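## Task

Scene 1: The stand's post is locked in one of its holes by a spring pin that has a pull knob; once the pin is pulled, the post falls unless something supports it. Letting it fall is a failure, and bringing it down quickly can also fail even while it is supported. Lift the post 4 holes higher (15.2 cm) and lock it there with the pin. The wooden block has to finish resting on the post's top plate. Any number of the robots may be used. At the end, release everything and move away. A robot that falls over or is left leaning is a failure. Anything kept in place only by a robot at the end does not count.

## Robot and tools

Robots: two identical Hello Robot Stretch 3 units, r1 and r2. Each has a two-wheeled base with a passive rear omni wheel, a lift on a mast, and a telescoping arm that reaches out to the robot's RIGHT side. The gripper cannot move forward by itself, so drive the base to shift it forward or back. The base measures 0.33 m long and 0.34 m wide and turns about a point midway between the drive wheels, 0.05 m behind the front edge. When the arm is fully in and the wrist is folded, the turning sweep has radius 0.28 m. An unfolded, level gripper reaches beyond that.

Frames: the base frame sits on the floor between the drive wheels, with x forward, y left and z up. hand_pose is reported in this frame, at the point where the closed fingertips meet. With all wrist joints at zero, the hand's x axis points up, y points back along the arm toward the mast, and z points to the robot's rear. The odometry frame is where the base frame was when the scene began. Each robot reports in its own frames, so only images, lidar_m, wrist_depth_mm and head_depth_mm show where the two robots are relative to each other.

execute_actions: argument "actions" is a list holding one action or none. An empty list only returns state and images. The action is an object keyed "r1" and/or "r2"; each robot gets "base", "joints", and optionally "contact_limits". All commanded motions start together. "base" holds exactly one key: translate_m (metres, relative offset along the current heading, forward positive, -1 to 1) or rotate_rad (radians, relative turn in place, left/counter-clockwise positive, -3.2 to 3.2). The base cannot move sideways. "joints" holds absolute targets by name: lift_m 0 to 1.1 (arm height on the mast); arm_m 0 to 0.52 (extension); wrist_yaw_rad -1.345 to 4.42 (0 along the arm, positive toward the robot's front, 3.0 folded over the base); wrist_pitch_rad -1.57 to 0.451 (0 level, negative tips fingers down); wrist_roll_rad -2.911 to 2.911 (0 fingers side by side); gripper_m -0.089 to 0.179 (larger is wider; the real fingertip gap is smaller by about 0.007 near closed and 0.025 fully open, and zero below 0.007); head_pan_rad -3.953 to 1.73 (0 ahead, positive left, -1.57 along the arm); head_tilt_rad -1.53 to 0.419 (negative down). "contact_limits" accepts only arm_m, a motor_effort percent 1 to 100 at which that arm motion halts with contact_stop; smaller is softer, too small halts immediately, and it also caps the arm's holding force until the next action. Unknown keys or out-of-range numbers reject the whole call. Omitted joints or bases may keep pushing toward older targets. "cameras" picks which images come back: names like r1_head_camera, r1_nav_camera, r1_wrist_camera (same for r2), or "all"; omitted or null means all, [] means none. If a result reports a stop, later motion, wait and finished_scene calls in that same reply are skipped.

wait: seconds from 0 to 10; nothing new is commanded and the result matches an empty action. zoom_image: camera name plus region [x0, y0, x1, y1] in pixels of that camera's latest full image, at most 504 by 504. finished_scene: pass the scene number (1 or 2) to end it irreversibly; the goal must hold at that moment. Between calls the robots keep holding the last command.

Result lines: base_status and joint_status tell how each motion of the last accepted action ended. For the base, "done" means the wheels turned the commanded amount, even if slipping. "off_target" means it stopped short and may still push. After "contact_stop", "time_out" or "torque_fault" the old target is dropped. The lift and arm halt with contact_stop when pushing firmly and then go slack until commanded again; a slack lift can sag under a load, and closing fingers on a surface can push it up. Base, wrist and head have no contact stop. A wrist servo pushed hard for several seconds turns off for 10 s (torque_fault) and goes limp. on_its_own lists what this call did not command; its "held at" is the held target, not the position. motor_effort is percent of maximum, positive toward larger joint values, with the peak in brackets; readings carry fixed bias and noise. Positive wheel effort pushes forward. lidar_m: 12 distances in metres, 30-degree sectors starting straight ahead and going counter-clockwise (4th left, 7th behind, 10th right), "-" for nothing, seen in a plane 0.17 m above the floor, range 0.15 to 12 m; it sees other robots but not clear objects or itself, and the mast and low lift can hide sectors 5, 6, 9, 10. wrist_depth_mm (45 to 1000 mm) and head_depth_mm (280 to 4000 mm, image sideways) are 7x7 median depth grids from top left. base_odometry counts wheel turns, so slipping looks like travel; heading is -3.142 to 3.142, positive left. turned_by_wheels and turned_by_imu give turning since the last result. base_tilt gives forward/right lean in degrees with a fixed error up to about 4.

Speed: base moves fast only with lift_m below 0.30, arm_m below 0.03 and wrist_yaw_rad above 2.54; otherwise it is slowed to 0.10 m/s and 0.63 rad/s. Two robots given the same drive can differ by up to 2.5 cm per metre.

Gripping: command gripper_m below the object's width; lower squeezes harder, but a stall guard eases off, so heavy or slick items can slip. To let go, open at least 0.02 beyond where contact occurred. Neither the reading nor "done" proves a grasp.

Avoid: folding or unfolding the wrist unless lift_m is 0.32 to 0.95, wrist_pitch_rad -0.4 and roll near 0; after folding, lift may drop to 0.25. With yaw below -0.4 keep pitch at -0.5 or lower. Robots pressing into each other fails the run; once bases touch, stop driving. The arm pushing on something rigid with the gripper above roughly 0.45 m can tip the robot, and a repeat push is worse. Do not drive while the gripper holds or presses something fixed; carrying one load jointly can tip a robot. If snagged or leaning, reverse the last move in small steps, pull the gripper free, and lower lift_m to about 0.2 if still tilted. Avoid dropping the post, lowering it fast, slams, and hard pushes.

Each tool is called after "Request:" as name([rows], argument=value, ...), one row to a line, values as JSON.

## Session

Request:
execute_actions(actions=[])

Scene clock: 0.00 s.
r1.base_odometry: x=+0.000 y=+0.000 heading=+0.000 (m, m, rad; r1's odometry frame)
r1.turned_by_wheels: +0.000 (rad since the last result)
r1.turned_by_imu: +0.000 (rad since the last result)
r1.base_tilt: forward=+2.2 right=-3.2 (deg)
r1.lidar_m: 2.95 2.52 3.49 1.93 1.23 1.12 1.13 1.38 1.26 1.27 1.56 3.08
r1.head_depth_mm: 2046 3206 - - - 3058 2097 / 2027 3132 - - - 3146 2142 / 2012 3096 - - - 3138 2160 / 1973 3074 - - - 2979 2183 / 1970 2972 - - - 3210 2179 / 1963 2937 - - - 3227 2196 / 1939 2940 - - - 3339 2220
r1.base_status: not commanded
r1.joint_positions: lift_m=+0.580 arm_m=+0.000 wrist_yaw_rad=+2.822 wrist_pitch_rad=-0.434 wrist_roll_rad=-0.012 gripper_m=+0.037 head_pan_rad=-0.003 head_tilt_rad=-0.018
r1.joint_status: not commanded
r1.motor_effort: left_wheel=+0 right_wheel=+0 lift_m=+26 arm_m=-1 wrist_yaw_rad=-1 wrist_pitch_rad=+5 wrist_roll_rad=+0 gripper_m=+0 head_pan_rad=+0 head_tilt_rad=+2 (%)
r1.hand_pose: x=+0.0486 y=+0.0659 z=+0.5888 quat_wxyz=(+0.260, +0.702, +0.042, +0.662) (m; r1's base frame)
r1.wrist_depth_mm: - - - - - - - / - - - - - - - / - - - - - - - / - - - - - - - / 954 - - - - - - / 820 - 817 852 875 863 894 / 725 - 752 760 745 763 771
r2.base_odometry: x=+0.000 y=+0.000 heading=+0.000 (m, m, rad; r2's odometry frame)
r2.turned_by_wheels: +0.000 (rad since the last result)
r2.turned_by_imu: +0.000 (rad since the last result)
r2.base_tilt: forward=+1.6 right=+0.3 (deg)
r2.lidar_m: 1.64 1.35 1.34 1.48 2.36 2.47 2.52 2.52 3.43 1.69 1.68 3.22
r2.head_depth_mm: 1833 2774 3375 3303 3258 2996 2162 / 1816 2564 2729 2715 2667 2646 2153 / 1823 2328 2313 2289 2286 2249 2121 / 1807 2014 2033 1989 1976 1969 1921 / 1713 1781 1769 1759 1742 1738 1724 / 1590 1596 1577 1571 1572 1563 1554 / 1446 1448 1429 1427 1416 1424 1401
r2.base_status: not commanded
r2.joint_positions: lift_m=+0.359 arm_m=+0.001 wrist_yaw_rad=+2.924 wrist_pitch_rad=-0.512 wrist_roll_rad=-0.012 gripper_m=+0.037 head_pan_rad=-0.012 head_tilt_rad=+0.014
r2.joint_status: not commanded
r2.motor_effort: left_wheel=+0 right_wheel=-1 lift_m=+26 arm_m=-1 wrist_yaw_rad=+0 wrist_pitch_rad=+5 wrist_roll_rad=+0 gripper_m=+0 head_pan_rad=+0 head_tilt_rad=+2 (%)
r2.hand_pose: x=+0.0245 y=+0.0602 z=+0.3511 quat_wxyz=(+0.252, +0.695, +0.105, +0.665) (m; r2's base frame)
r2.wrist_depth_mm: - - - - - - - / - - - - - - - / 909 - 882 881 875 869 846 / 742 - 746 730 724 708 707 / 638 614 646 629 632 613 611 / 560 557 - 552 541 534 533 / 495 - - 493 476 473 477
pictures: r1_head_camera (sideways: a quarter turn clockwise sets it upright), r1_nav_camera (sideways: a quarter turn counterclockwise sets it upright), r1_wrist_camera, r2_head_camera (sideways: a quarter turn clockwise sets it upright), r2_nav_camera (sideways: a quarter turn counterclockwise sets it upright), r2_wrist_camera
Images, in order (width x height): r1_head_camera 896x504, r1_nav_camera 672x504, r1_wrist_camera 644x364, r2_head_camera 896x504, r2_nav_camera 672x504, r2_wrist_camera 644x364.

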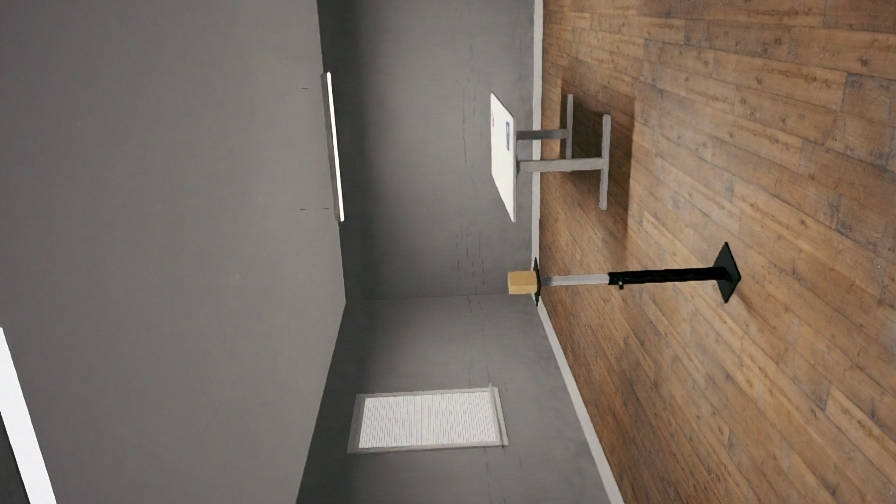

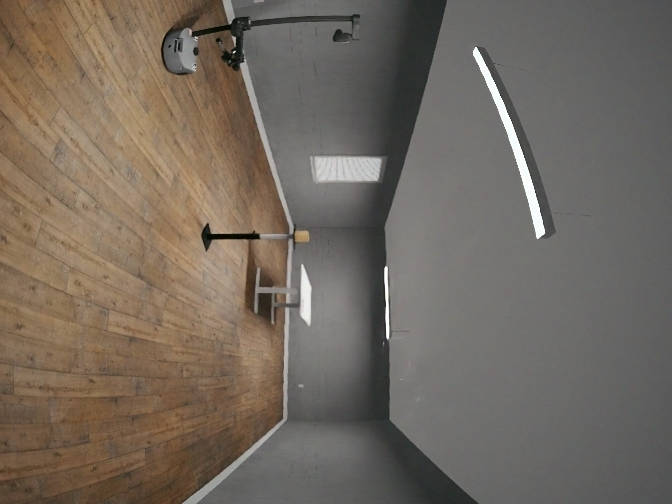

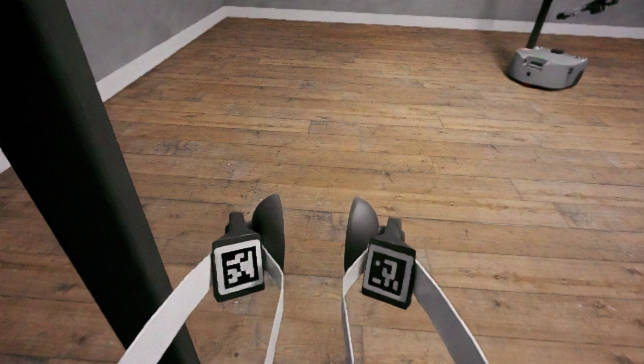

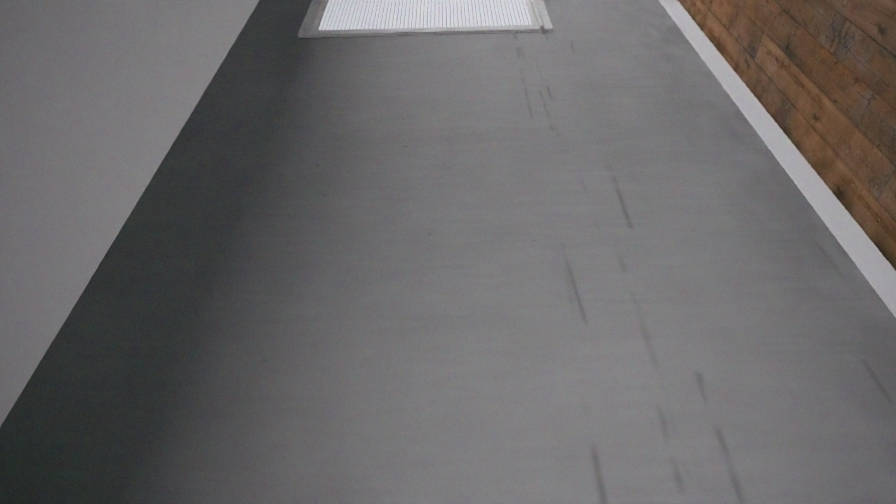

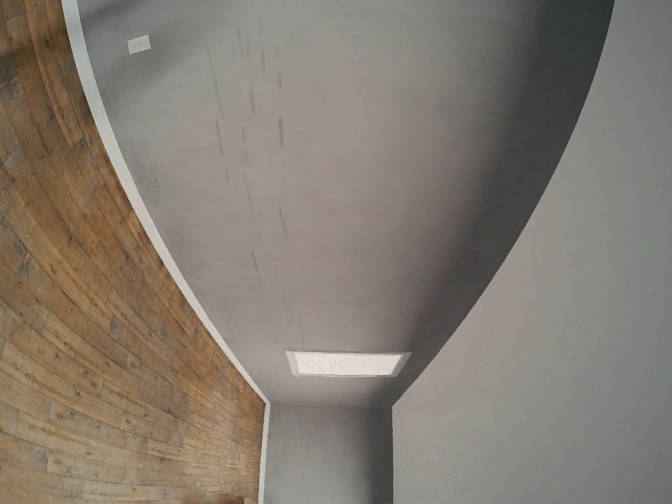

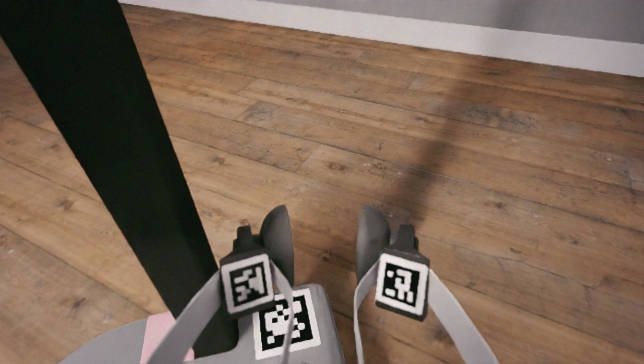

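Request:
zoom_image(camera="r1_head_camera", region=[490, 220, 760, 330])

Request:
execute_actions([
  {"r2": {"joints": {"head_pan_rad": -1.3, "head_tilt_rad": -0.4}}},
], cameras=["r2_head_camera", "r2_nav_camera"])

Region (490, 220, 760, 330) of r1_head_camera's 896x504 image, scaled by 1.867, with more detail than that image has; it fills the top 205 rows of this view, and the rest is white.

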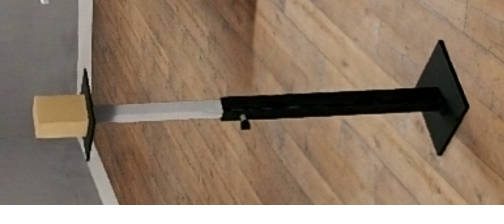

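Scene clock: 7.10 s.
r1.base_odometry: x=+0.000 y=+0.000 heading=+0.000 (m, m, rad; r1's odometry frame)
r1.turned_by_wheels: +0.000 (rad since the last result)
r1.turned_by_imu: +0.001 (rad since the last result)
r1.base_tilt: forward=+2.2 right=-3.2 (deg)
r1.lidar_m: 2.95 2.51 3.49 1.92 1.23 1.13 1.13 1.38 1.26 1.26 1.56 3.07
r1.head_depth_mm: 2044 3196 - - - 3062 2113 / 2024 3152 - - - 3097 2128 / 1984 3089 - - - 3170 2146 / 1975 3080 - - - 2962 2172 / 1962 3056 - - - 3233 2191 / 1946 2975 - - - 3251 2195 / 1927 2944 - - - 3326 2224
r1.base_status: not commanded
r1.joint_positions: lift_m=+0.580 arm_m=+0.000 wrist_yaw_rad=+2.822 wrist_pitch_rad=-0.434 wrist_roll_rad=-0.012 gripper_m=+0.037 head_pan_rad=-0.003 head_tilt_rad=-0.018
r1.joint_status: not commanded
r1.motor_effort: left_wheel=+0(0) right_wheel=+0(0) lift_m=+26(24) arm_m=+0(1) wrist_yaw_rad=-1(1) wrist_pitch_rad=+5(5) wrist_roll_rad=+0(0) gripper_m=+0(1) head_pan_rad=+0(0) head_tilt_rad=+2(3) (%)
r1.hand_pose: x=+0.0486 y=+0.0659 z=+0.5888 quat_wxyz=(+0.260, +0.702, +0.042, +0.662) (m; r1's base frame)
r1.wrist_depth_mm: - - - - - - - / - - - - - - - / - - - - - - - / - - - - - - - / 997 - 986 - - - - / 826 - 808 846 889 873 876 / 715 - 755 754 765 776 772
r2.base_odometry: x=+0.000 y=+0.000 heading=+0.000 (m, m, rad; r2's odometry frame)
r2.turned_by_wheels: +0.000 (rad since the last result)
r2.turned_by_imu: +0.000 (rad since the last result)
r2.base_tilt: forward=+1.7 right=+0.2 (deg)
r2.lidar_m: 1.64 1.35 1.34 1.48 2.35 2.47 2.53 2.52 3.43 1.69 1.68 3.21
r2.head_depth_mm: 3724 3941 - 3267 2227 1666 1345 / - - - 3327 2217 1687 1349 / - - - 3363 2244 1691 1353 / - - - 3145 2157 1696 1367 / - - - 3403 2263 1705 1364 / - - - 3416 2299 1718 1376 / - - - 3453 2303 1729 1378
r2.base_status: not commanded
r2.joint_positions: lift_m=+0.359 arm_m=+0.001 wrist_yaw_rad=+2.924 wrist_pitch_rad=-0.512 wrist_roll_rad=-0.012 gripper_m=+0.037 head_pan_rad=-1.293 head_tilt_rad=-0.395
r2.joint_status: all done
r2.motor_effort: left_wheel=+0(0) right_wheel=+0(1) lift_m=+26(26) arm_m=+0(1) wrist_yaw_rad=+0(1) wrist_pitch_rad=+5(5) wrist_roll_rad=+0(0) gripper_m=+1(1) head_pan_rad=-3(33) head_tilt_rad=-3(33) (%)
r2.hand_pose: x=+0.0245 y=+0.0602 z=+0.3511 quat_wxyz=(+0.252, +0.695, +0.105, +0.665) (m; r2's base frame)
r2.wrist_depth_mm: - - - - - - - / - - - - - - - / 921 - 884 886 874 858 853 / 746 - 737 735 717 720 712 / 641 614 645 632 642 610 610 / 559 549 - 554 543 537 536 / 492 - - 495 480 480 473
pictures: r2_head_camera (sideways: a quarter turn clockwise sets it upright), r2_nav_camera (sideways: a quarter turn counterclockwise sets it upright)
Images, in order (width x height): r2_head_camera 896x504, r2_nav_camera 672x504.

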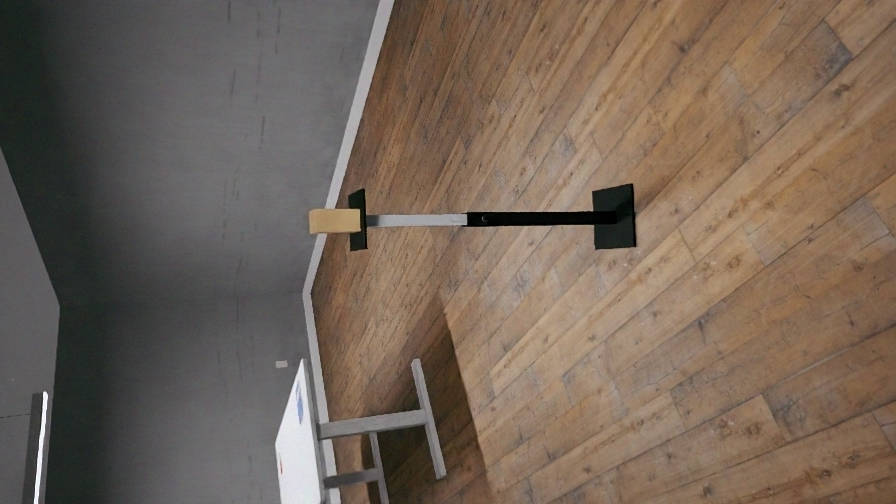

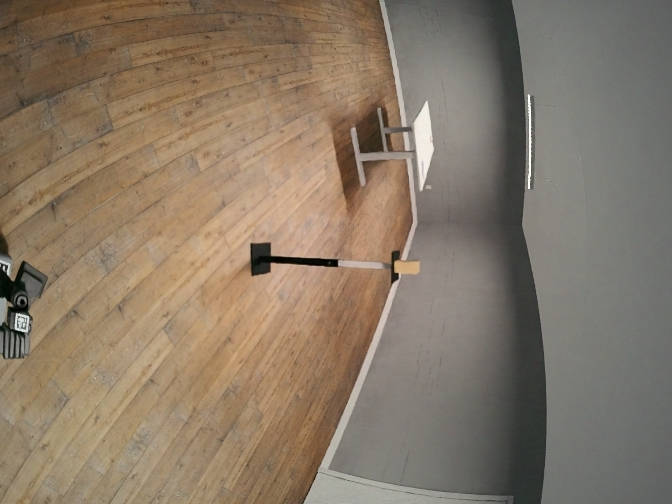

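Request:
zoom_image(camera="r2_head_camera", region=[300, 160, 660, 280])

Region (300, 160, 660, 280) of r2_head_camera's 896x504 image, scaled by 1.400, with more detail than that image has.

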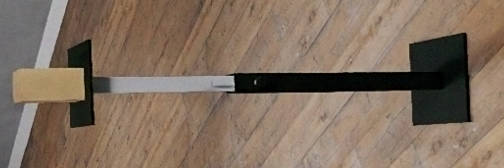

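Request:
execute_actions([
  {"r1": {"base": {"rotate_rad": -0.10}, "joints": {"lift_m": 0.28, "head_tilt_rad": -0.3}}, "r2": {"base": {"rotate_rad": -1.34}, "joints": {"lift_m": 0.28, "head_pan_rad": 0.0, "head_tilt_rad": -0.6}}},
], cameras=[])

Request:
execute_actions([
  {"r1": {"base": {"translate_m": 1.0}}, "r2": {"base": {"translate_m": 0.85}}},
], cameras=["r2_head_camera"])

Scene clock: 100.07 s.
r1.base_odometry: x=+0.000 y=+0.000 heading=-0.100 (m, m, rad; r1's odometry frame)
r1.turned_by_wheels: -0.100 (rad since the last result)
r1.turned_by_imu: -0.097 (rad since the last result)
r1.base_tilt: forward=+2.2 right=-3.3 (deg)
r1.lidar_m: 4.88 2.52 3.50 2.26 1.30 1.13 1.12 1.30 1.26 1.26 1.46 2.50
r1.head_depth_mm: - - - - 2650 1900 1501 / - - - - 2655 1926 1512 / - - - - 2673 1939 1514 / - - - - 2696 1954 1531 / - - - - 2716 1964 1539 / - - - - 2727 1968 1540 / - - - - 2794 1992 1551
r1.base_status: done
r1.joint_positions: lift_m=+0.280 arm_m=+0.000 wrist_yaw_rad=+2.822 wrist_pitch_rad=-0.435 wrist_roll_rad=-0.012 gripper_m=+0.037 head_pan_rad=-0.003 head_tilt_rad=-0.296
r1.joint_status: all done
r1.motor_effort: left_wheel=+5(10) right_wheel=-4(6) lift_m=+22(23) arm_m=+0(0) wrist_yaw_rad=-1(1) wrist_pitch_rad=+5(5) wrist_roll_rad=+0(0) gripper_m=+0(0) head_pan_rad=+0(0) head_tilt_rad=-3(28) (%)
r1.hand_pose: x=+0.0486 y=+0.0659 z=+0.2892 quat_wxyz=(+0.260, +0.702, +0.042, +0.662) (m; r1's base frame)
r1.wrist_depth_mm: - - - - - - - / - - - - - - - / - 866 868 876 911 918 936 / - 685 686 693 717 723 738 / 541 575 586 577 583 604 594 / 471 - - 492 500 508 502 / - - - 427 429 434 438
r2.base_odometry: x=+0.000 y=+0.000 heading=-1.340 (m, m, rad; r2's odometry frame)
r2.turned_by_wheels: -1.340 (rad since the last result)
r2.turned_by_imu: -1.310 (rad since the last result)
r2.base_tilt: forward=+1.5 right=+0.1 (deg)
r2.lidar_m: 1.68 3.58 2.14 1.44 1.34 1.36 1.73 2.47 2.51 2.50 3.42 3.50
r2.head_depth_mm: 3644 3842 3212 2256 1743 1412 1197 / 3997 - 3224 2263 1750 1416 1200 / - - 3309 2254 1755 1429 1202 / - - 3126 2209 1767 1438 1208 / - - 3362 2315 1783 1445 1208 / - - 3396 2345 1787 1448 1220 / - - 3370 2336 1796 1456 1223
r2.base_status: done
r2.joint_positions: lift_m=+0.281 arm_m=+0.001 wrist_yaw_rad=+2.924 wrist_pitch_rad=-0.512 wrist_roll_rad=-0.012 gripper_m=+0.037 head_pan_rad=-0.007 head_tilt_rad=-0.593
r2.joint_status: all done
r2.motor_effort: left_wheel=+4(13) right_wheel=-3(4) lift_m=+15(25) arm_m=-1(1) wrist_yaw_rad=+0(1) wrist_pitch_rad=+5(5) wrist_roll_rad=+0(0) gripper_m=+0(0) head_pan_rad=+3(35) head_tilt_rad=-4(24) (%)
r2.hand_pose: x=+0.0245 y=+0.0602 z=+0.2727 quat_wxyz=(+0.252, +0.695, +0.105, +0.665) (m; r2's base frame)
r2.wrist_depth_mm: - - - - - - - / 920 969 973 937 924 909 911 / 771 - 748 739 727 722 719 / 634 - 614 615 606 601 594 / 543 519 544 538 534 517 513 / 477 - - - 452 451 447 / - - - - 403 403 397
pictures: none
No camera images: the call's "cameras" was empty. Leave "cameras" out to get every camera's image.

Scene clock: 105.17 s.
r1.base_odometry: x=+0.995 y=-0.100 heading=-0.100 (m, m, rad; r1's odometry frame)
r1.turned_by_wheels: +0.000 (rad since the last result)
r1.turned_by_imu: +0.004 (rad since the last result)
r1.base_tilt: forward=+2.2 right=-3.2 (deg)
r1.lidar_m: 1.99 1.73 3.23 3.24 2.41 2.09 2.09 1.75 1.52 1.52 1.74 3.07
r1.head_depth_mm: - - - - 2619 1914 1504 / - - - - 2643 1934 1500 / - - - - 2660 1937 1519 / - - - - 2690 1955 1527 / - - - - 2729 1976 1537 / - - - 3792 2617 1974 1542 / - - - - 2772 2008 1554
r1.base_status: done
r1.joint_positions: lift_m=+0.280 arm_m=+0.000 wrist_yaw_rad=+2.822 wrist_pitch_rad=-0.435 wrist_roll_rad=-0.012 gripper_m=+0.037 head_pan_rad=-0.003 head_tilt_rad=-0.297
r1.joint_status: not commanded
r1.motor_effort: left_wheel=+4(16) right_wheel=-3(6) lift_m=+23(22) arm_m=-1(1) wrist_yaw_rad=+0(0) wrist_pitch_rad=+5(5) wrist_roll_rad=+0(0) gripper_m=+0(0) head_pan_rad=+0(0) head_tilt_rad=-2(3) (%)
r1.hand_pose: x=+0.0486 y=+0.0659 z=+0.2891 quat_wxyz=(+0.260, +0.702, +0.042, +0.662) (m; r1's base frame)
r1.wrist_depth_mm: - - - - - - - / - - - - - - - / - 836 871 851 882 967 953 / - 677 682 691 703 702 747 / 548 568 576 585 580 582 606 / 471 - - 489 496 497 504 / - - - 430 430 432 442
r2.base_odometry: x=+0.195 y=-0.827 heading=-1.340 (m, m, rad; r2's odometry frame)
r2.turned_by_wheels: +0.000 (rad since the last result)
r2.turned_by_imu: +0.005 (rad since the last result)
r2.base_tilt: forward=+1.6 right=+0.3 (deg)
r2.lidar_m: 0.84 2.78 2.93 1.97 1.84 1.87 2.39 3.17 3.20 1.73 2.92 2.98
r2.head_depth_mm: 3064 3303 3185 2276 1741 1416 1194 / 3436 3668 3285 2279 1749 1420 1203 / 3836 - 3304 2276 1775 1424 1205 / - - 904 2120 1655 1356 1205 / - - 3387 2217 1785 1436 1215 / - - 3370 2320 1779 1441 1215 / - - 3407 2365 1798 1453 1219
r2.base_status: done
r2.joint_positions: lift_m=+0.281 arm_m=+0.001 wrist_yaw_rad=+2.924 wrist_pitch_rad=-0.512 wrist_roll_rad=-0.012 gripper_m=+0.037 head_pan_rad=-0.007 head_tilt_rad=-0.593
r2.joint_status: not commanded
r2.motor_effort: left_wheel=+3(16) right_wheel=-2(5) lift_m=+15(14) arm_m=-1(1) wrist_yaw_rad=+0(0) wrist_pitch_rad=+5(5) wrist_roll_rad=-1(0) gripper_m=+1(0) head_pan_rad=+4(3) head_tilt_rad=-3(4) (%)
r2.hand_pose: x=+0.0245 y=+0.0601 z=+0.2727 quat_wxyz=(+0.252, +0.695, +0.105, +0.665) (m; r2's base frame)
r2.wrist_depth_mm: - - - - - - - / 923 956 961 935 931 907 891 / 768 - 748 741 737 735 715 / 629 - 626 611 607 608 597 / 531 517 543 537 534 513 509 / 479 - - - 456 448 446 / - - - - 401 398 397
pictures: r2_head_camera (sideways: a quarter turn clockwise sets it upright)
Images, in order (width x height): r2_head_camera 896x504.

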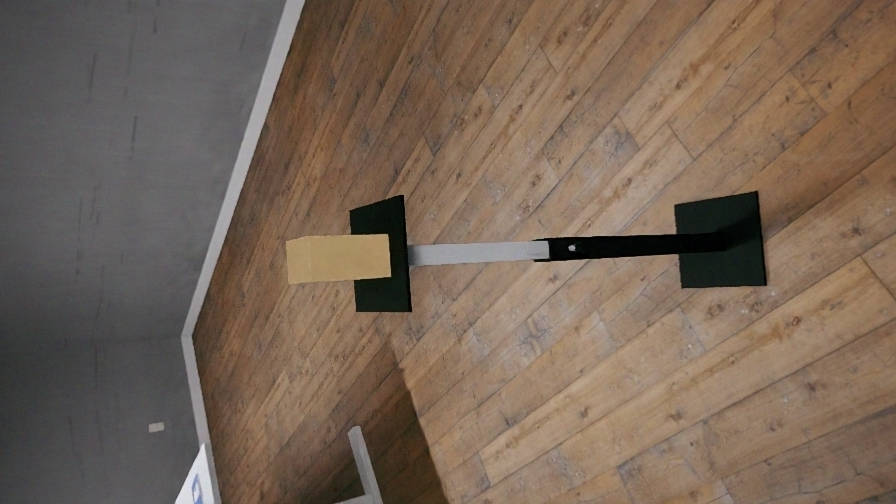

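Request:
execute_actions([
  {"r1": {"base": {"translate_m": 0.5}}, "r2": {"base": {"translate_m": 0.13}}},
], cameras=[])

Request:
execute_actions([
  {"r1": {"base": {"translate_m": 0.6}, "joints": {"head_pan_rad": 0.4, "head_tilt_rad": -0.6}}, "r2": {"base": {"rotate_rad": 1.66}, "joints": {"head_pan_rad": -1.57, "head_tilt_rad": -0.75}}},
], cameras=["r1_head_camera", "r1_nav_camera", "r2_head_camera"])

Scene clock: 131.33 s.
r1.base_odometry: x=+1.493 y=-0.149 heading=-0.100 (m, m, rad; r1's odometry frame)
r1.turned_by_wheels: +0.000 (rad since the last result)
r1.turned_by_imu: +0.003 (rad since the last result)
r1.base_tilt: forward=+2.2 right=-3.2 (deg)
r1.lidar_m: 3.39 1.36 1.36 3.10 2.95 2.56 2.56 1.90 1.62 1.63 1.91 3.35
r1.head_depth_mm: - - - - 2634 1906 1503 / - - - - 2656 1920 1504 / - - - - 2679 1941 1520 / 3982 - - - 2687 1968 1530 / - - - - 2726 1965 1534 / - - - - 2749 1836 1545 / - - - 3636 2645 1980 1550
r1.base_status: done
r1.joint_positions: lift_m=+0.280 arm_m=+0.000 wrist_yaw_rad=+2.822 wrist_pitch_rad=-0.435 wrist_roll_rad=-0.012 gripper_m=+0.037 head_pan_rad=-0.003 head_tilt_rad=-0.298
r1.joint_status: not commanded
r1.motor_effort: left_wheel=+3(16) right_wheel=-3(8) lift_m=+23(22) arm_m=-1(0) wrist_yaw_rad=-1(1) wrist_pitch_rad=+5(5) wrist_roll_rad=+0(0) gripper_m=+0(0) head_pan_rad=+0(0) head_tilt_rad=-2(2) (%)
r1.hand_pose: x=+0.0486 y=+0.0659 z=+0.2891 quat_wxyz=(+0.261, +0.702, +0.042, +0.662) (m; r1's base frame)
r1.wrist_depth_mm: - - - - - - - / - - - - - - - / - 854 861 866 891 914 936 / - 666 678 702 711 726 730 / 542 584 581 569 596 589 588 / 476 - - 489 494 499 505 / - - - 425 426 434 441
r2.base_odometry: x=+0.224 y=-0.954 heading=-1.340 (m, m, rad; r2's odometry frame)
r2.turned_by_wheels: +0.000 (rad since the last result)
r2.turned_by_imu: +0.002 (rad since the last result)
r2.base_tilt: forward=+1.6 right=+0.1 (deg)
r2.lidar_m: 0.70 2.66 3.07 2.05 1.92 1.95 2.48 3.27 3.34 1.33 2.85 2.91
r2.head_depth_mm: 2936 3255 3216 2248 1744 1416 1195 / 3320 3629 3192 2255 1740 1424 1199 / 3783 - 3258 2184 1754 1429 1198 / - - 3316 786 1711 1350 1204 / - - 3344 2135 1771 1448 1216 / - - 3357 2332 1790 1438 1214 / - - 3413 2348 1796 1452 1221
r2.base_status: done
r2.joint_positions: lift_m=+0.281 arm_m=+0.001 wrist_yaw_rad=+2.924 wrist_pitch_rad=-0.512 wrist_roll_rad=-0.012 gripper_m=+0.037 head_pan_rad=-0.007 head_tilt_rad=-0.593
r2.joint_status: not commanded
r2.motor_effort: left_wheel=+3(16) right_wheel=-3(7) lift_m=+14(15) arm_m=-1(1) wrist_yaw_rad=+0(0) wrist_pitch_rad=+5(5) wrist_roll_rad=+0(0) gripper_m=+0(0) head_pan_rad=+2(3) head_tilt_rad=-4(4) (%)
r2.hand_pose: x=+0.0245 y=+0.0601 z=+0.2727 quat_wxyz=(+0.252, +0.695, +0.105, +0.665) (m; r2's base frame)
r2.wrist_depth_mm: - - - - - - - / 919 956 962 939 924 907 886 / 759 - 751 741 731 735 715 / 628 - 618 615 606 595 590 / 533 520 540 537 528 517 511 / 480 - - - 458 449 448 / - - - - 401 397 398
pictures: none
No camera images: the call's "cameras" was empty. Leave "cameras" out to get every camera's image.

Scene clock: 135.03 s.
r1.base_odometry: x=+2.090 y=-0.209 heading=-0.099 (m, m, rad; r1's odometry frame)
r1.turned_by_wheels: +0.000 (rad since the last result)
r1.turned_by_imu: +0.003 (rad since the last result)
r1.base_tilt: forward=+2.2 right=-3.2 (deg)
r1.lidar_m: 2.80 0.94 1.02 1.04 3.44 3.12 3.14 2.08 1.79 1.79 2.10 3.69
r1.head_depth_mm: - - 3103 2243 1753 1434 1222 / - - 3115 2254 1760 1450 1226 / - - 3153 2302 1786 1449 1229 / - - 3018 2292 1728 1411 1240 / 3713 - 946 2204 1738 1468 1238 / 3386 3678 3257 2339 1802 1482 1250 / 3042 3259 3303 2352 1826 1484 1251
r1.base_status: done
r1.joint_positions: lift_m=+0.280 arm_m=+0.000 wrist_yaw_rad=+2.822 wrist_pitch_rad=-0.435 wrist_roll_rad=-0.012 gripper_m=+0.037 head_pan_rad=+0.393 head_tilt_rad=-0.593
r1.joint_status: all done
r1.motor_effort: left_wheel=+4(14) right_wheel=-2(6) lift_m=+22(22) arm_m=+0(1) wrist_yaw_rad=-1(0) wrist_pitch_rad=+4(5) wrist_roll_rad=+0(0) gripper_m=+1(1) head_pan_rad=+4(37) head_tilt_rad=-4(31) (%)
r1.hand_pose: x=+0.0486 y=+0.0659 z=+0.2891 quat_wxyz=(+0.261, +0.702, +0.042, +0.662) (m; r1's base frame)
r1.wrist_depth_mm: - - - - - - - / - - - 901 - - - / - 854 865 874 881 925 882 / - 684 697 692 715 715 720 / 551 573 570 586 583 579 604 / 466 - - 488 493 496 506 / - - - 420 427 437 438
r2.base_odometry: x=+0.224 y=-0.954 heading=+0.320 (m, m, rad; r2's odometry frame)
r2.turned_by_wheels: +1.660 (rad since the last result)
r2.turned_by_imu: +1.623 (rad since the last result)
r2.base_tilt: forward=+1.5 right=+0.2 (deg)
r2.lidar_m: 2.00 1.92 1.97 2.65 3.30 3.38 3.01 0.94 2.96 0.70 2.67 2.80
r2.head_depth_mm: 3308 3342 2418 1866 1541 1302 1131 / 3698 3318 2426 1892 1536 1299 1126 / - 3392 756 1840 1512 1298 1136 / - 3460 830 1908 1564 1299 1143 / - 3518 2454 1928 1560 1311 1148 / - 3558 2497 1917 1577 1323 1148 / - 3388 2501 1932 1580 1333 1154
r2.base_status: done
r2.joint_positions: lift_m=+0.281 arm_m=+0.002 wrist_yaw_rad=+2.924 wrist_pitch_rad=-0.512 wrist_roll_rad=-0.012 gripper_m=+0.037 head_pan_rad=-1.563 head_tilt_rad=-0.741
r2.joint_status: all done
r2.motor_effort: left_wheel=-5(14) right_wheel=+2(7) lift_m=+15(14) arm_m=-1(1) wrist_yaw_rad=+0(0) wrist_pitch_rad=+5(5) wrist_roll_rad=+0(1) gripper_m=+0(1) head_pan_rad=-3(36) head_tilt_rad=-5(22) (%)
r2.hand_pose: x=+0.0245 y=+0.0601 z=+0.2727 quat_wxyz=(+0.252, +0.695, +0.105, +0.665) (m; r2's base frame)
r2.wrist_depth_mm: - - - - - - - / 928 962 959 936 942 921 888 / 763 - 748 742 734 721 710 / 639 - 615 614 601 600 588 / 541 521 539 541 533 513 511 / 480 - - - 453 447 448 / - - - - 403 400 398
pictures: r1_head_camera (sideways: a quarter turn clockwise sets it upright), r1_nav_camera (sideways: a quarter turn counterclockwise sets it upright), r2_head_camera (sideways: a quarter turn clockwise sets it upright)
Images, in order (width x height): r1_head_camera 896x504, r1_nav_camera 672x504, r2_head_camera 896x504.

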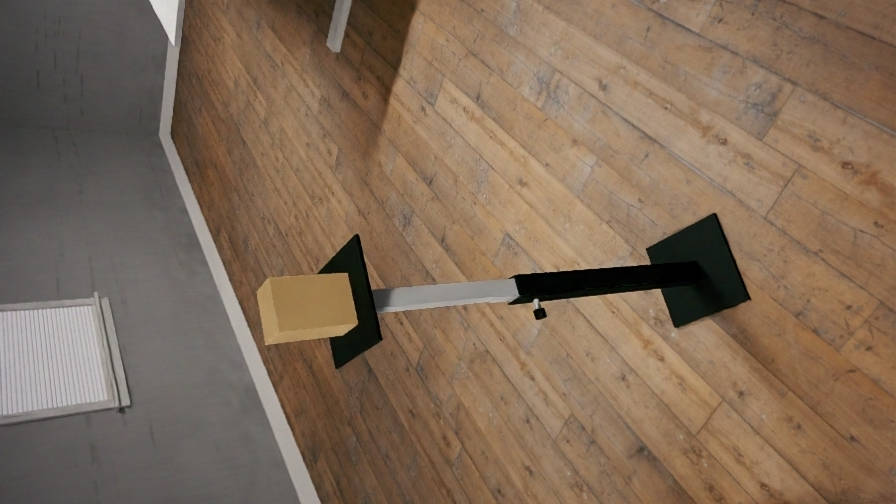

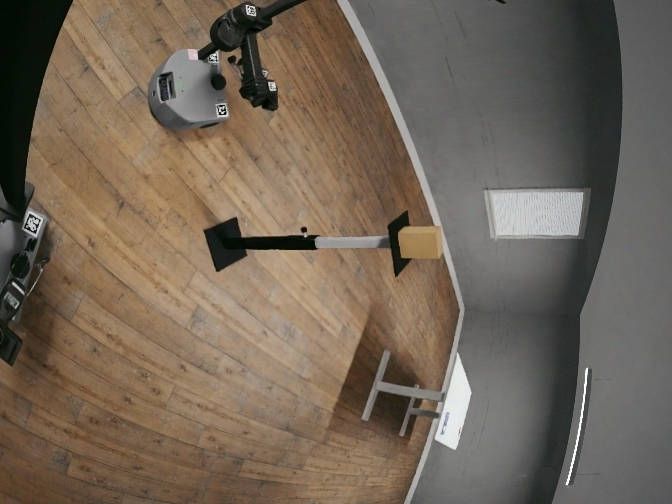

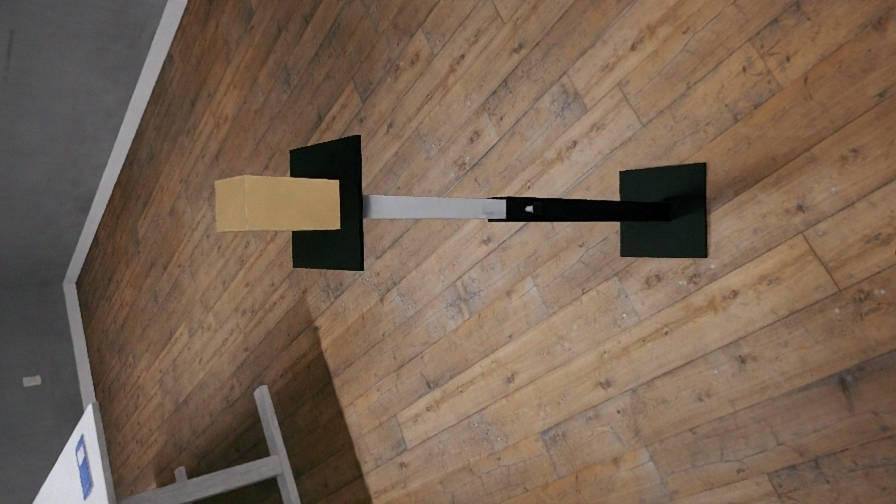

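Request:
execute_actions([
  {"r1": {"base": {"translate_m": 0.43}}, "r2": {"joints": {"lift_m": 0.37, "wrist_pitch_rad": -0.4, "wrist_roll_rad": 0}}},
], cameras=[])

Request:
execute_actions([
  {"r1": {"base": {"rotate_rad": 2.37}, "joints": {"head_pan_rad": -1.57, "head_tilt_rad": -0.75}}, "r2": {"joints": {"wrist_yaw_rad": 0, "gripper_m": 0.09}}},
], cameras=[])

Request:
execute_actions([
  {"r1": {"joints": {"lift_m": 0.62, "wrist_pitch_rad": -0.4}}, "r2": {"joints": {"wrist_pitch_rad": 0}}},
], cameras=["r1_head_camera", "r2_head_camera", "r2_wrist_camera"])

Scene clock: 159.60 s.
r1.base_odometry: x=+2.517 y=-0.251 heading=-0.099 (m, m, rad; r1's odometry frame)
r1.turned_by_wheels: +0.000 (rad since the last result)
r1.turned_by_imu: +0.003 (rad since the last result)
r1.base_tilt: forward=+2.2 right=-3.2 (deg)
r1.lidar_m: 2.37 0.59 0.59 0.95 3.32 3.54 3.55 2.21 1.90 1.92 2.23 3.91
r1.head_depth_mm: - - 3100 2235 1746 1442 1224 / - - 3128 2256 1765 1452 1230 / - - 3160 2272 1772 1449 1229 / - - 3164 2304 1785 1463 1236 / 3607 3904 3205 2321 1795 1467 1231 / 3230 3450 3278 2335 1705 1430 1166 / 2913 3130 3206 622 652 1446 1253
r1.base_status: done
r1.joint_positions: lift_m=+0.280 arm_m=+0.000 wrist_yaw_rad=+2.822 wrist_pitch_rad=-0.435 wrist_roll_rad=-0.012 gripper_m=+0.037 head_pan_rad=+0.393 head_tilt_rad=-0.594
r1.joint_status: not commanded
r1.motor_effort: left_wheel=+4(15) right_wheel=-3(7) lift_m=+22(22) arm_m=-1(1) wrist_yaw_rad=-1(1) wrist_pitch_rad=+5(5) wrist_roll_rad=+0(0) gripper_m=+0(1) head_pan_rad=+4(4) head_tilt_rad=-4(4) (%)
r1.hand_pose: x=+0.0486 y=+0.0659 z=+0.2891 quat_wxyz=(+0.261, +0.702, +0.042, +0.662) (m; r1's base frame)
r1.wrist_depth_mm: - 943 - - - - - / - 744 906 - - - - / - 806 837 910 875 889 935 / - 683 670 684 682 732 729 / 544 576 574 576 582 582 597 / 474 - - 497 498 503 504 / - - - 434 429 431 440
r2.base_odometry: x=+0.224 y=-0.954 heading=+0.320 (m, m, rad; r2's odometry frame)
r2.turned_by_wheels: +0.000 (rad since the last result)
r2.turned_by_imu: +0.001 (rad since the last result)
r2.base_tilt: forward=+1.6 right=+0.2 (deg)
r2.lidar_m: 1.99 1.91 1.98 2.65 3.29 3.37 3.01 0.83 0.83 0.70 2.66 2.80
r2.head_depth_mm: 3268 3302 2386 1857 1532 1299 1125 / 3690 3377 2422 1880 1539 1312 1130 / - 3417 758 1833 1510 1294 1138 / - 3413 829 1901 1553 1307 1140 / - 3501 2491 1915 1567 1322 1145 / - 3560 2456 1914 1561 1326 1147 / - 3359 2528 1932 1570 1341 1152
r2.base_status: not commanded
r2.joint_positions: lift_m=+0.369 arm_m=+0.002 wrist_yaw_rad=+2.924 wrist_pitch_rad=-0.421 wrist_roll_rad=-0.004 gripper_m=+0.037 head_pan_rad=-1.563 head_tilt_rad=-0.741
r2.joint_status: all done
r2.motor_effort: left_wheel=-5(5) right_wheel=+2(2) lift_m=+36(37) arm_m=-1(1) wrist_yaw_rad=+1(0) wrist_pitch_rad=+8(11) wrist_roll_rad=+1(0) gripper_m=+0(0) head_pan_rad=-3(3) head_tilt_rad=-5(5) (%)
r2.hand_pose: x=+0.0271 y=+0.0723 z=+0.3815 quat_wxyz=(+0.222, +0.702, +0.073, +0.673) (m; r2's base frame)
r2.wrist_depth_mm: - - - - - - - / - - - - - - - / - - - - - - - / 883 - 867 851 840 827 819 / 734 - 740 708 718 694 691 / 617 609 - 605 597 596 586 / 537 536 546 539 523 513 516
pictures: none
No camera images: the call's "cameras" was empty. Leave "cameras" out to get every camera's image.

Scene clock: 162.23 s.
r1.base_odometry: x=+2.517 y=-0.251 heading=+2.271 (m, m, rad; r1's odometry frame)
r1.turned_by_wheels: +2.370 (rad since the last result)
r1.turned_by_imu: +2.339 (rad since the last result)
r1.base_tilt: forward=+2.2 right=-3.2 (deg)
r1.lidar_m: 3.67 3.54 2.71 1.97 1.93 2.01 2.76 2.37 4.00 0.59 2.83 0.95
r1.head_depth_mm: 3418 3189 2334 1849 1542 1323 1146 / 3248 3210 2387 1867 1552 1327 1158 / 3039 3225 2296 1831 1566 1322 1154 / 2883 3105 638 773 1495 1270 1161 / 2695 2973 2420 1840 1567 1338 1162 / 2554 2870 2440 1920 1576 1337 1165 / 2429 2704 2447 1938 1591 1324 1174
r1.base_status: done
r1.joint_positions: lift_m=+0.280 arm_m=+0.000 wrist_yaw_rad=+2.822 wrist_pitch_rad=-0.435 wrist_roll_rad=-0.012 gripper_m=+0.037 head_pan_rad=-1.563 head_tilt_rad=-0.741
r1.joint_status: all done
r1.motor_effort: left_wheel=-4(13) right_wheel=+3(10) lift_m=+22(22) arm_m=-1(1) wrist_yaw_rad=-1(1) wrist_pitch_rad=+5(5) wrist_roll_rad=+0(0) gripper_m=+0(0) head_pan_rad=-4(48) head_tilt_rad=-5(19) (%)
r1.hand_pose: x=+0.0486 y=+0.0658 z=+0.2891 quat_wxyz=(+0.261, +0.702, +0.042, +0.662) (m; r1's base frame)
r1.wrist_depth_mm: - - - - - - - / - - - - - - - / - 849 834 886 915 911 934 / - 668 683 687 721 709 751 / 541 570 570 573 577 590 586 / 471 - - 496 498 501 505 / - - - 431 424 434 436
r2.base_odometry: x=+0.224 y=-0.954 heading=+0.320 (m, m, rad; r2's odometry frame)
r2.turned_by_wheels: +0.000 (rad since the last result)
r2.turned_by_imu: +0.000 (rad since the last result)
r2.base_tilt: forward=+1.6 right=+0.0 (deg)
r2.lidar_m: 2.00 1.91 1.97 2.65 3.30 3.38 3.00 2.84 0.95 0.70 2.66 2.80
r2.head_depth_mm: 3296 3319 2383 1870 1502 1303 1126 / 3715 3382 2419 1872 1537 1306 1134 / - 3396 756 1840 1505 1302 1160 / - 3398 830 1906 1563 1311 1140 / - 3470 2474 1904 1559 1324 1145 / - 3553 2490 1935 1582 1328 1150 / - 3373 2475 1939 1584 1331 1155
r2.base_status: not commanded
r2.joint_positions: lift_m=+0.369 arm_m=+0.002 wrist_yaw_rad=+0.003 wrist_pitch_rad=-0.421 wrist_roll_rad=-0.004 gripper_m=+0.090 head_pan_rad=-1.563 head_tilt_rad=-0.741
r2.joint_status: all done
r2.motor_effort: left_wheel=-5(5) right_wheel=+2(2) lift_m=+36(36) arm_m=-1(1) wrist_yaw_rad=-3(4) wrist_pitch_rad=+8(8) wrist_roll_rad=+1(1) gripper_m=+1(87) head_pan_rad=-3(3) head_tilt_rad=-5(5) (%)
r2.hand_pose: x=-0.0209 y=-0.3705 z=+0.3815 quat_wxyz=(+0.693, +0.149, -0.690, -0.147) (m; r2's base frame)
r2.wrist_depth_mm: - - - - - - - / - - - - - - - / - - - - - - 713 / 891 872 866 819 846 806 608 / 732 732 743 677 708 691 622 / 625 622 606 600 587 595 591 / 542 539 530 526 521 520 515
pictures: none
No camera images: the call's "cameras" was empty. Leave "cameras" out to get every camera's image.

Scene clock: 166.17 s.
r1.base_odometry: x=+2.517 y=-0.251 heading=+2.271 (m, m, rad; r1's odometry frame)
r1.turned_by_wheels: +0.000 (rad since the last result)
r1.turned_by_imu: +0.001 (rad since the last result)
r1.base_tilt: forward=+2.2 right=-3.2 (deg)
r1.lidar_m: 3.66 3.54 2.70 1.98 1.94 2.00 2.75 2.38 3.99 0.59 2.84 0.95
r1.head_depth_mm: 3454 3172 2340 1862 1546 1317 1173 / 3203 3200 2362 1874 1560 1329 1180 / 3039 3184 2292 1833 1551 1330 1177 / 2889 3121 637 773 1497 1276 1208 / 2690 2948 2429 1845 1566 1343 1165 / 2564 2848 2437 1907 1581 1349 1169 / 2452 2720 2442 1929 1542 1351 1181
r1.base_status: not commanded
r1.joint_positions: lift_m=+0.620 arm_m=+0.000 wrist_yaw_rad=+2.822 wrist_pitch_rad=-0.423 wrist_roll_rad=-0.012 gripper_m=+0.037 head_pan_rad=-1.563 head_tilt_rad=-0.741
r1.joint_status: all done
r1.motor_effort: left_wheel=-4(5) right_wheel=+2(3) lift_m=+29(30) arm_m=+0(0) wrist_yaw_rad=-1(1) wrist_pitch_rad=+8(9) wrist_roll_rad=+0(0) gripper_m=+1(0) head_pan_rad=-4(4) head_tilt_rad=-6(6) (%)
r1.hand_pose: x=+0.0491 y=+0.0673 z=+0.6314 quat_wxyz=(+0.257, +0.702, +0.038, +0.663) (m; r1's base frame)
r1.wrist_depth_mm: - - - - - - - / - - - - - - - / - - - - - - - / - - - - - - - / - - - - - - - / 867 - 883 917 924 946 941 / 786 - 805 775 799 807 822
r2.base_odometry: x=+0.224 y=-0.954 heading=+0.320 (m, m, rad; r2's odometry frame)
r2.turned_by_wheels: +0.000 (rad since the last result)
r2.turned_by_imu: +0.000 (rad since the last result)
r2.base_tilt: forward=+1.5 right=+0.1 (deg)
r2.lidar_m: 2.00 1.92 1.97 2.65 3.29 3.39 2.99 2.84 0.95 0.70 2.67 2.81
r2.head_depth_mm: 3288 3335 2394 1869 1496 1296 1128 / 3734 3352 2418 1879 1539 1303 1136 / - 3385 754 1833 1505 1305 1156 / - 3433 828 1885 1553 1321 1141 / - 3432 2470 1917 1563 1315 1144 / - 3571 2494 1929 1562 1327 1152 / - 3373 2502 1948 1581 1326 1154
r2.base_status: not commanded
r2.joint_positions: lift_m=+0.369 arm_m=+0.002 wrist_yaw_rad=+0.003 wrist_pitch_rad=-0.025 wrist_roll_rad=-0.004 gripper_m=+0.090 head_pan_rad=-1.563 head_tilt_rad=-0.741
r2.joint_status: all done
r2.motor_effort: left_wheel=-5(5) right_wheel=+1(2) lift_m=+36(36) arm_m=-1(1) wrist_yaw_rad=-3(4) wrist_pitch_rad=+9(7) wrist_roll_rad=+1(1) gripper_m=+1(1) head_pan_rad=-3(3) head_tilt_rad=-5(5) (%)
r2.hand_pose: x=-0.0207 y=-0.4020 z=+0.4776 quat_wxyz=(+0.709, +0.010, -0.706, -0.008) (m; r2's base frame)
r2.wrist_depth_mm: - - - - - - - / - - - - - - - / - - - - - - - / - - - - - - - / - - - - - - - / - - - 975 - - 714 / 856 835 812 789 800 777 611
pictures: r1_head_camera (sideways: a quarter turn clockwise sets it upright), r2_head_camera (sideways: a quarter turn clockwise sets it upright), r2_wrist_camera
Images, in order (width x height): r1_head_camera 896x504, r2_head_camera 896x504, r2_wrist_camera 644x364.

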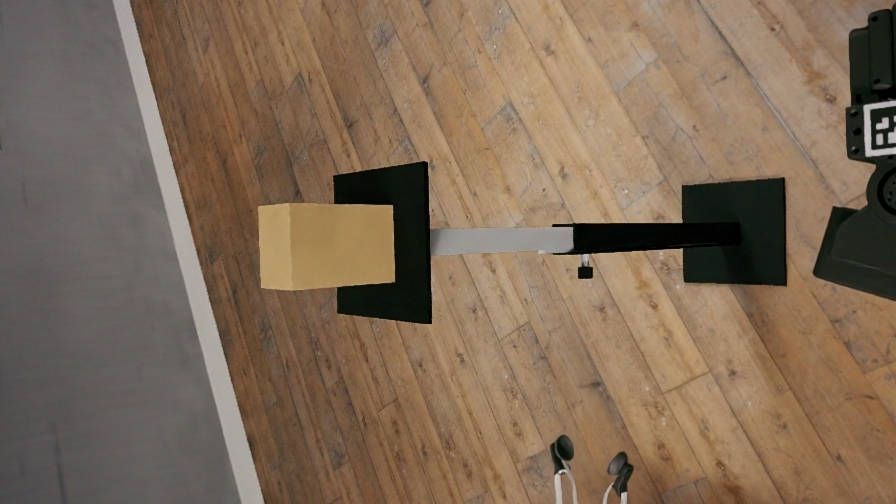

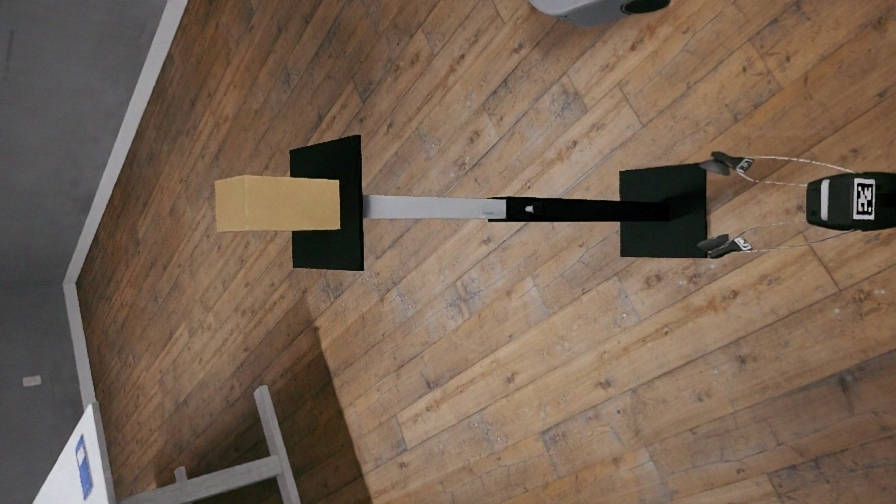

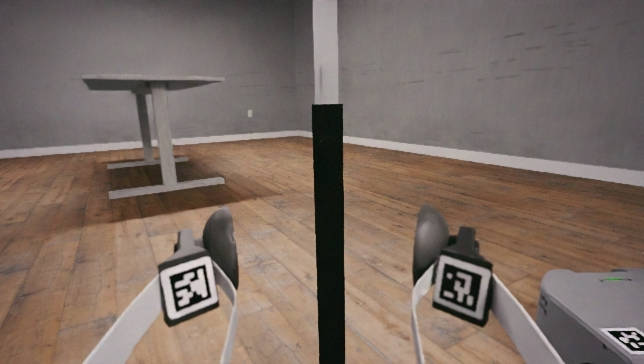

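Request:
execute_actions([
  {"r1": {"base": {"translate_m": 0.04}, "joints": {"wrist_yaw_rad": 0, "gripper_m": 0.11, "lift_m": 0.66}}, "r2": {"joints": {"arm_m": 0.16, "wrist_pitch_rad": 0.02}}},
], cameras=[])

Request:
execute_actions([
  {"r1": {"joints": {"wrist_pitch_rad": 0.02}}},
], cameras=["r1_head_camera", "r1_wrist_camera", "r2_head_camera", "r2_wrist_camera"])

Scene clock: 177.23 s.
r1.base_odometry: x=+2.492 y=-0.221 heading=+2.270 (m, m, rad; r1's odometry frame)
r1.turned_by_wheels: +0.000 (rad since the last result)
r1.turned_by_imu: +0.001 (rad since the last result)
r1.base_tilt: forward=+2.2 right=-3.3 (deg)
r1.lidar_m: 3.64 3.50 2.72 1.99 1.96 2.02 2.78 2.40 3.98 0.59 0.92 0.92
r1.head_depth_mm: 3470 3192 2370 1866 1556 1327 1194 / 3205 3203 2361 1877 1554 1328 1200 / 3014 3182 638 1725 1517 1296 - / 2844 3050 733 1749 1532 1307 1153 / 2690 2955 2404 1912 1541 1335 1163 / 2552 2834 2438 1916 1515 1352 1168 / 2422 2671 2473 1940 994 1348 1168
r1.base_status: done
r1.joint_positions: lift_m=+0.660 arm_m=+0.000 wrist_yaw_rad=+0.004 wrist_pitch_rad=-0.422 wrist_roll_rad=-0.012 gripper_m=+0.110 head_pan_rad=-1.563 head_tilt_rad=-0.741
r1.joint_status: all done
r1.motor_effort: left_wheel=-5(8) right_wheel=+2(6) lift_m=+28(30) arm_m=-1(0) wrist_yaw_rad=-6(7) wrist_pitch_rad=+8(8) wrist_roll_rad=+0(0) gripper_m=+0(79) head_pan_rad=-4(5) head_tilt_rad=-6(5) (%)
r1.hand_pose: x=-0.0207 y=-0.3690 z=+0.6716 quat_wxyz=(+0.696, +0.150, -0.687, -0.146) (m; r1's base frame)
r1.wrist_depth_mm: - - - - - - - / - - - - - - - / - - - - - - - / 473 512 - - - - - / - - - - - - - / 755 - 955 923 987 - - / 677 822 827 840 861 849 884
r2.base_odometry: x=+0.224 y=-0.954 heading=+0.320 (m, m, rad; r2's odometry frame)
r2.turned_by_wheels: +0.000 (rad since the last result)
r2.turned_by_imu: +0.001 (rad since the last result)
r2.base_tilt: forward=+1.5 right=+0.1 (deg)
r2.lidar_m: 1.99 1.92 1.97 2.65 3.29 3.39 3.00 1.08 0.92 0.70 2.66 2.80
r2.head_depth_mm: 3293 3315 2400 1815 1524 1301 1128 / 3734 3336 2409 1886 1537 1304 1154 / - 3382 756 1825 1522 1337 1094 / - 3455 829 1894 1559 1305 1139 / - 3488 2480 1918 1558 1324 1141 / - 3499 2487 1920 1577 1326 1150 / - 3336 2493 1935 1569 1336 1153
r2.base_status: not commanded
r2.joint_positions: lift_m=+0.369 arm_m=+0.160 wrist_yaw_rad=+0.002 wrist_pitch_rad=-0.004 wrist_roll_rad=-0.003 gripper_m=+0.090 head_pan_rad=-1.563 head_tilt_rad=-0.741
r2.joint_status: all done
r2.motor_effort: left_wheel=-5(5) right_wheel=+2(2) lift_m=+36(35) arm_m=+7(7) wrist_yaw_rad=-2(3) wrist_pitch_rad=+9(13) wrist_roll_rad=+1(1) gripper_m=+0(1) head_pan_rad=-2(3) head_tilt_rad=-5(5) (%)
r2.hand_pose: x=-0.0210 y=-0.5607 z=+0.4830 quat_wxyz=(+0.709, +0.002, -0.706, -0.001) (m; r2's base frame)
r2.wrist_depth_mm: - - - - - - - / - - - - - - - / - - - 300 - - - / - - - 307 - - - / - - - 317 - - - / - - - 972 - - - / 875 854 848 785 835 834 820
pictures: none
No camera images: the call's "cameras" was empty. Leave "cameras" out to get every camera's image.

Scene clock: 178.30 s.
r1.base_odometry: x=+2.492 y=-0.221 heading=+2.270 (m, m, rad; r1's odometry frame)
r1.turned_by_wheels: +0.000 (rad since the last result)
r1.turned_by_imu: +0.000 (rad since the last result)
r1.base_tilt: forward=+2.2 right=-3.2 (deg)
r1.lidar_m: 3.63 3.51 2.74 1.99 1.96 2.02 2.78 2.40 3.97 0.59 0.92 0.92
r1.head_depth_mm: 3428 3225 2343 1860 1545 1319 1200 / 3210 3196 2355 1869 1555 1331 1198 / 3015 3229 637 1735 1562 1339 - / 2850 3128 733 1749 1572 1326 1153 / 2681 2960 2418 1909 1571 1339 1164 / 2552 2829 2417 1917 1510 1349 1166 / 2426 2696 2457 1933 991 1345 1174
r1.base_status: not commanded
r1.joint_positions: lift_m=+0.660 arm_m=+0.000 wrist_yaw_rad=+0.004 wrist_pitch_rad=-0.007 wrist_roll_rad=-0.012 gripper_m=+0.110 head_pan_rad=-1.563 head_tilt_rad=-0.741
r1.joint_status: all done
r1.motor_effort: left_wheel=-4(4) right_wheel=+2(3) lift_m=+27(28) arm_m=-1(1) wrist_yaw_rad=-5(5) wrist_pitch_rad=+9(9) wrist_roll_rad=+0(1) gripper_m=+0(1) head_pan_rad=-4(5) head_tilt_rad=-5(5) (%)
r1.hand_pose: x=-0.0205 y=-0.4012 z=+0.7726 quat_wxyz=(+0.712, +0.004, -0.703, -0.002) (m; r1's base frame)
r1.wrist_depth_mm: - - - 325 - - - / - - - 342 - - - / - - - - - - - / - - - - - - - / - - - - - - - / - - - - - - - / 457 - - - - - -
r2.base_odometry: x=+0.224 y=-0.954 heading=+0.320 (m, m, rad; r2's odometry frame)
r2.turned_by_wheels: +0.000 (rad since the last result)
r2.turned_by_imu: +0.000 (rad since the last result)
r2.base_tilt: forward=+1.7 right=+0.1 (deg)
r2.lidar_m: 2.00 1.91 1.97 2.65 3.30 3.38 3.00 1.08 0.91 0.70 2.67 2.80
r2.head_depth_mm: 3276 3296 2380 1802 1534 1303 1129 / 3661 3378 2423 1862 1545 1307 1150 / - 3450 756 1827 1523 1328 1092 / - 3433 831 1900 1566 1306 1140 / - 3501 2477 1920 1565 1326 1145 / - 3534 2500 1933 1575 1323 1144 / - 3326 2486 1940 1587 1336 1152
r2.base_status: not commanded
r2.joint_positions: lift_m=+0.369 arm_m=+0.160 wrist_yaw_rad=+0.002 wrist_pitch_rad=-0.004 wrist_roll_rad=-0.003 gripper_m=+0.090 head_pan_rad=-1.563 head_tilt_rad=-0.741
r2.joint_status: not commanded
r2.motor_effort: left_wheel=-5(5) right_wheel=+2(2) lift_m=+36(36) arm_m=+7(7) wrist_yaw_rad=-2(2) wrist_pitch_rad=+9(9) wrist_roll_rad=+1(1) gripper_m=+1(1) head_pan_rad=-3(3) head_tilt_rad=-5(5) (%)
r2.hand_pose: x=-0.0210 y=-0.5607 z=+0.4830 quat_wxyz=(+0.709, +0.002, -0.706, -0.001) (m; r2's base frame)
r2.wrist_depth_mm: - - - - - - - / - - - - - - - / - - - 301 - - - / - - - 308 - - - / - - - 318 - - - / - - - 990 - - - / 865 852 866 776 834 828 817
pictures: r1_head_camera (sideways: a quarter turn clockwise sets it upright), r1_wrist_camera, r2_head_camera (sideways: a quarter turn clockwise sets it upright), r2_wrist_camera
Images, in order (width x height): r1_head_camera 896x504, r1_wrist_camera 644x364, r2_head_camera 896x504, r2_wrist_camera 644x364.

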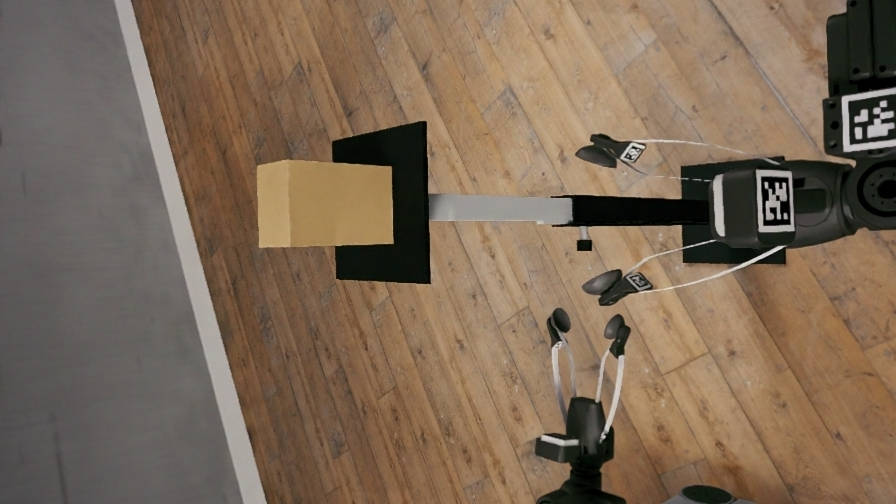

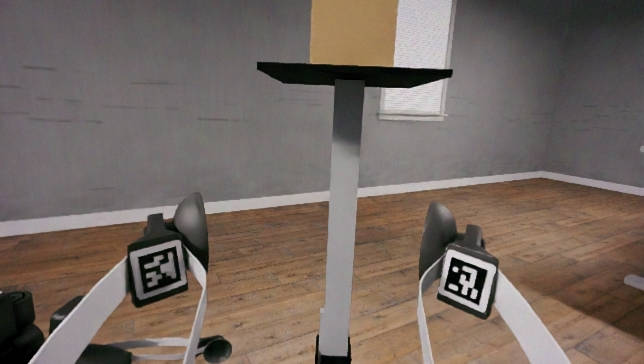

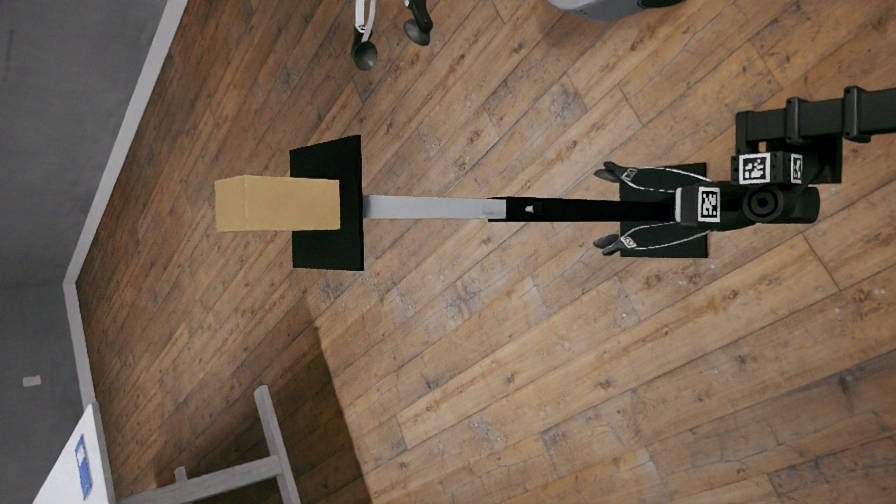

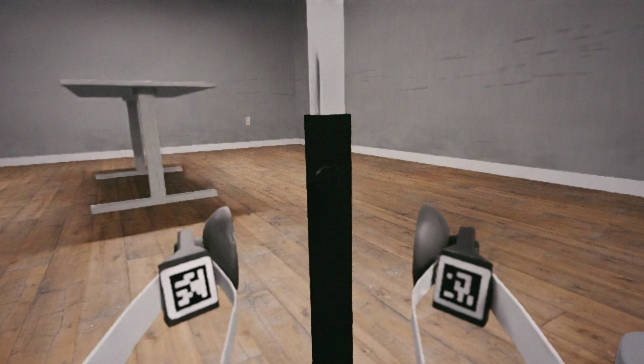

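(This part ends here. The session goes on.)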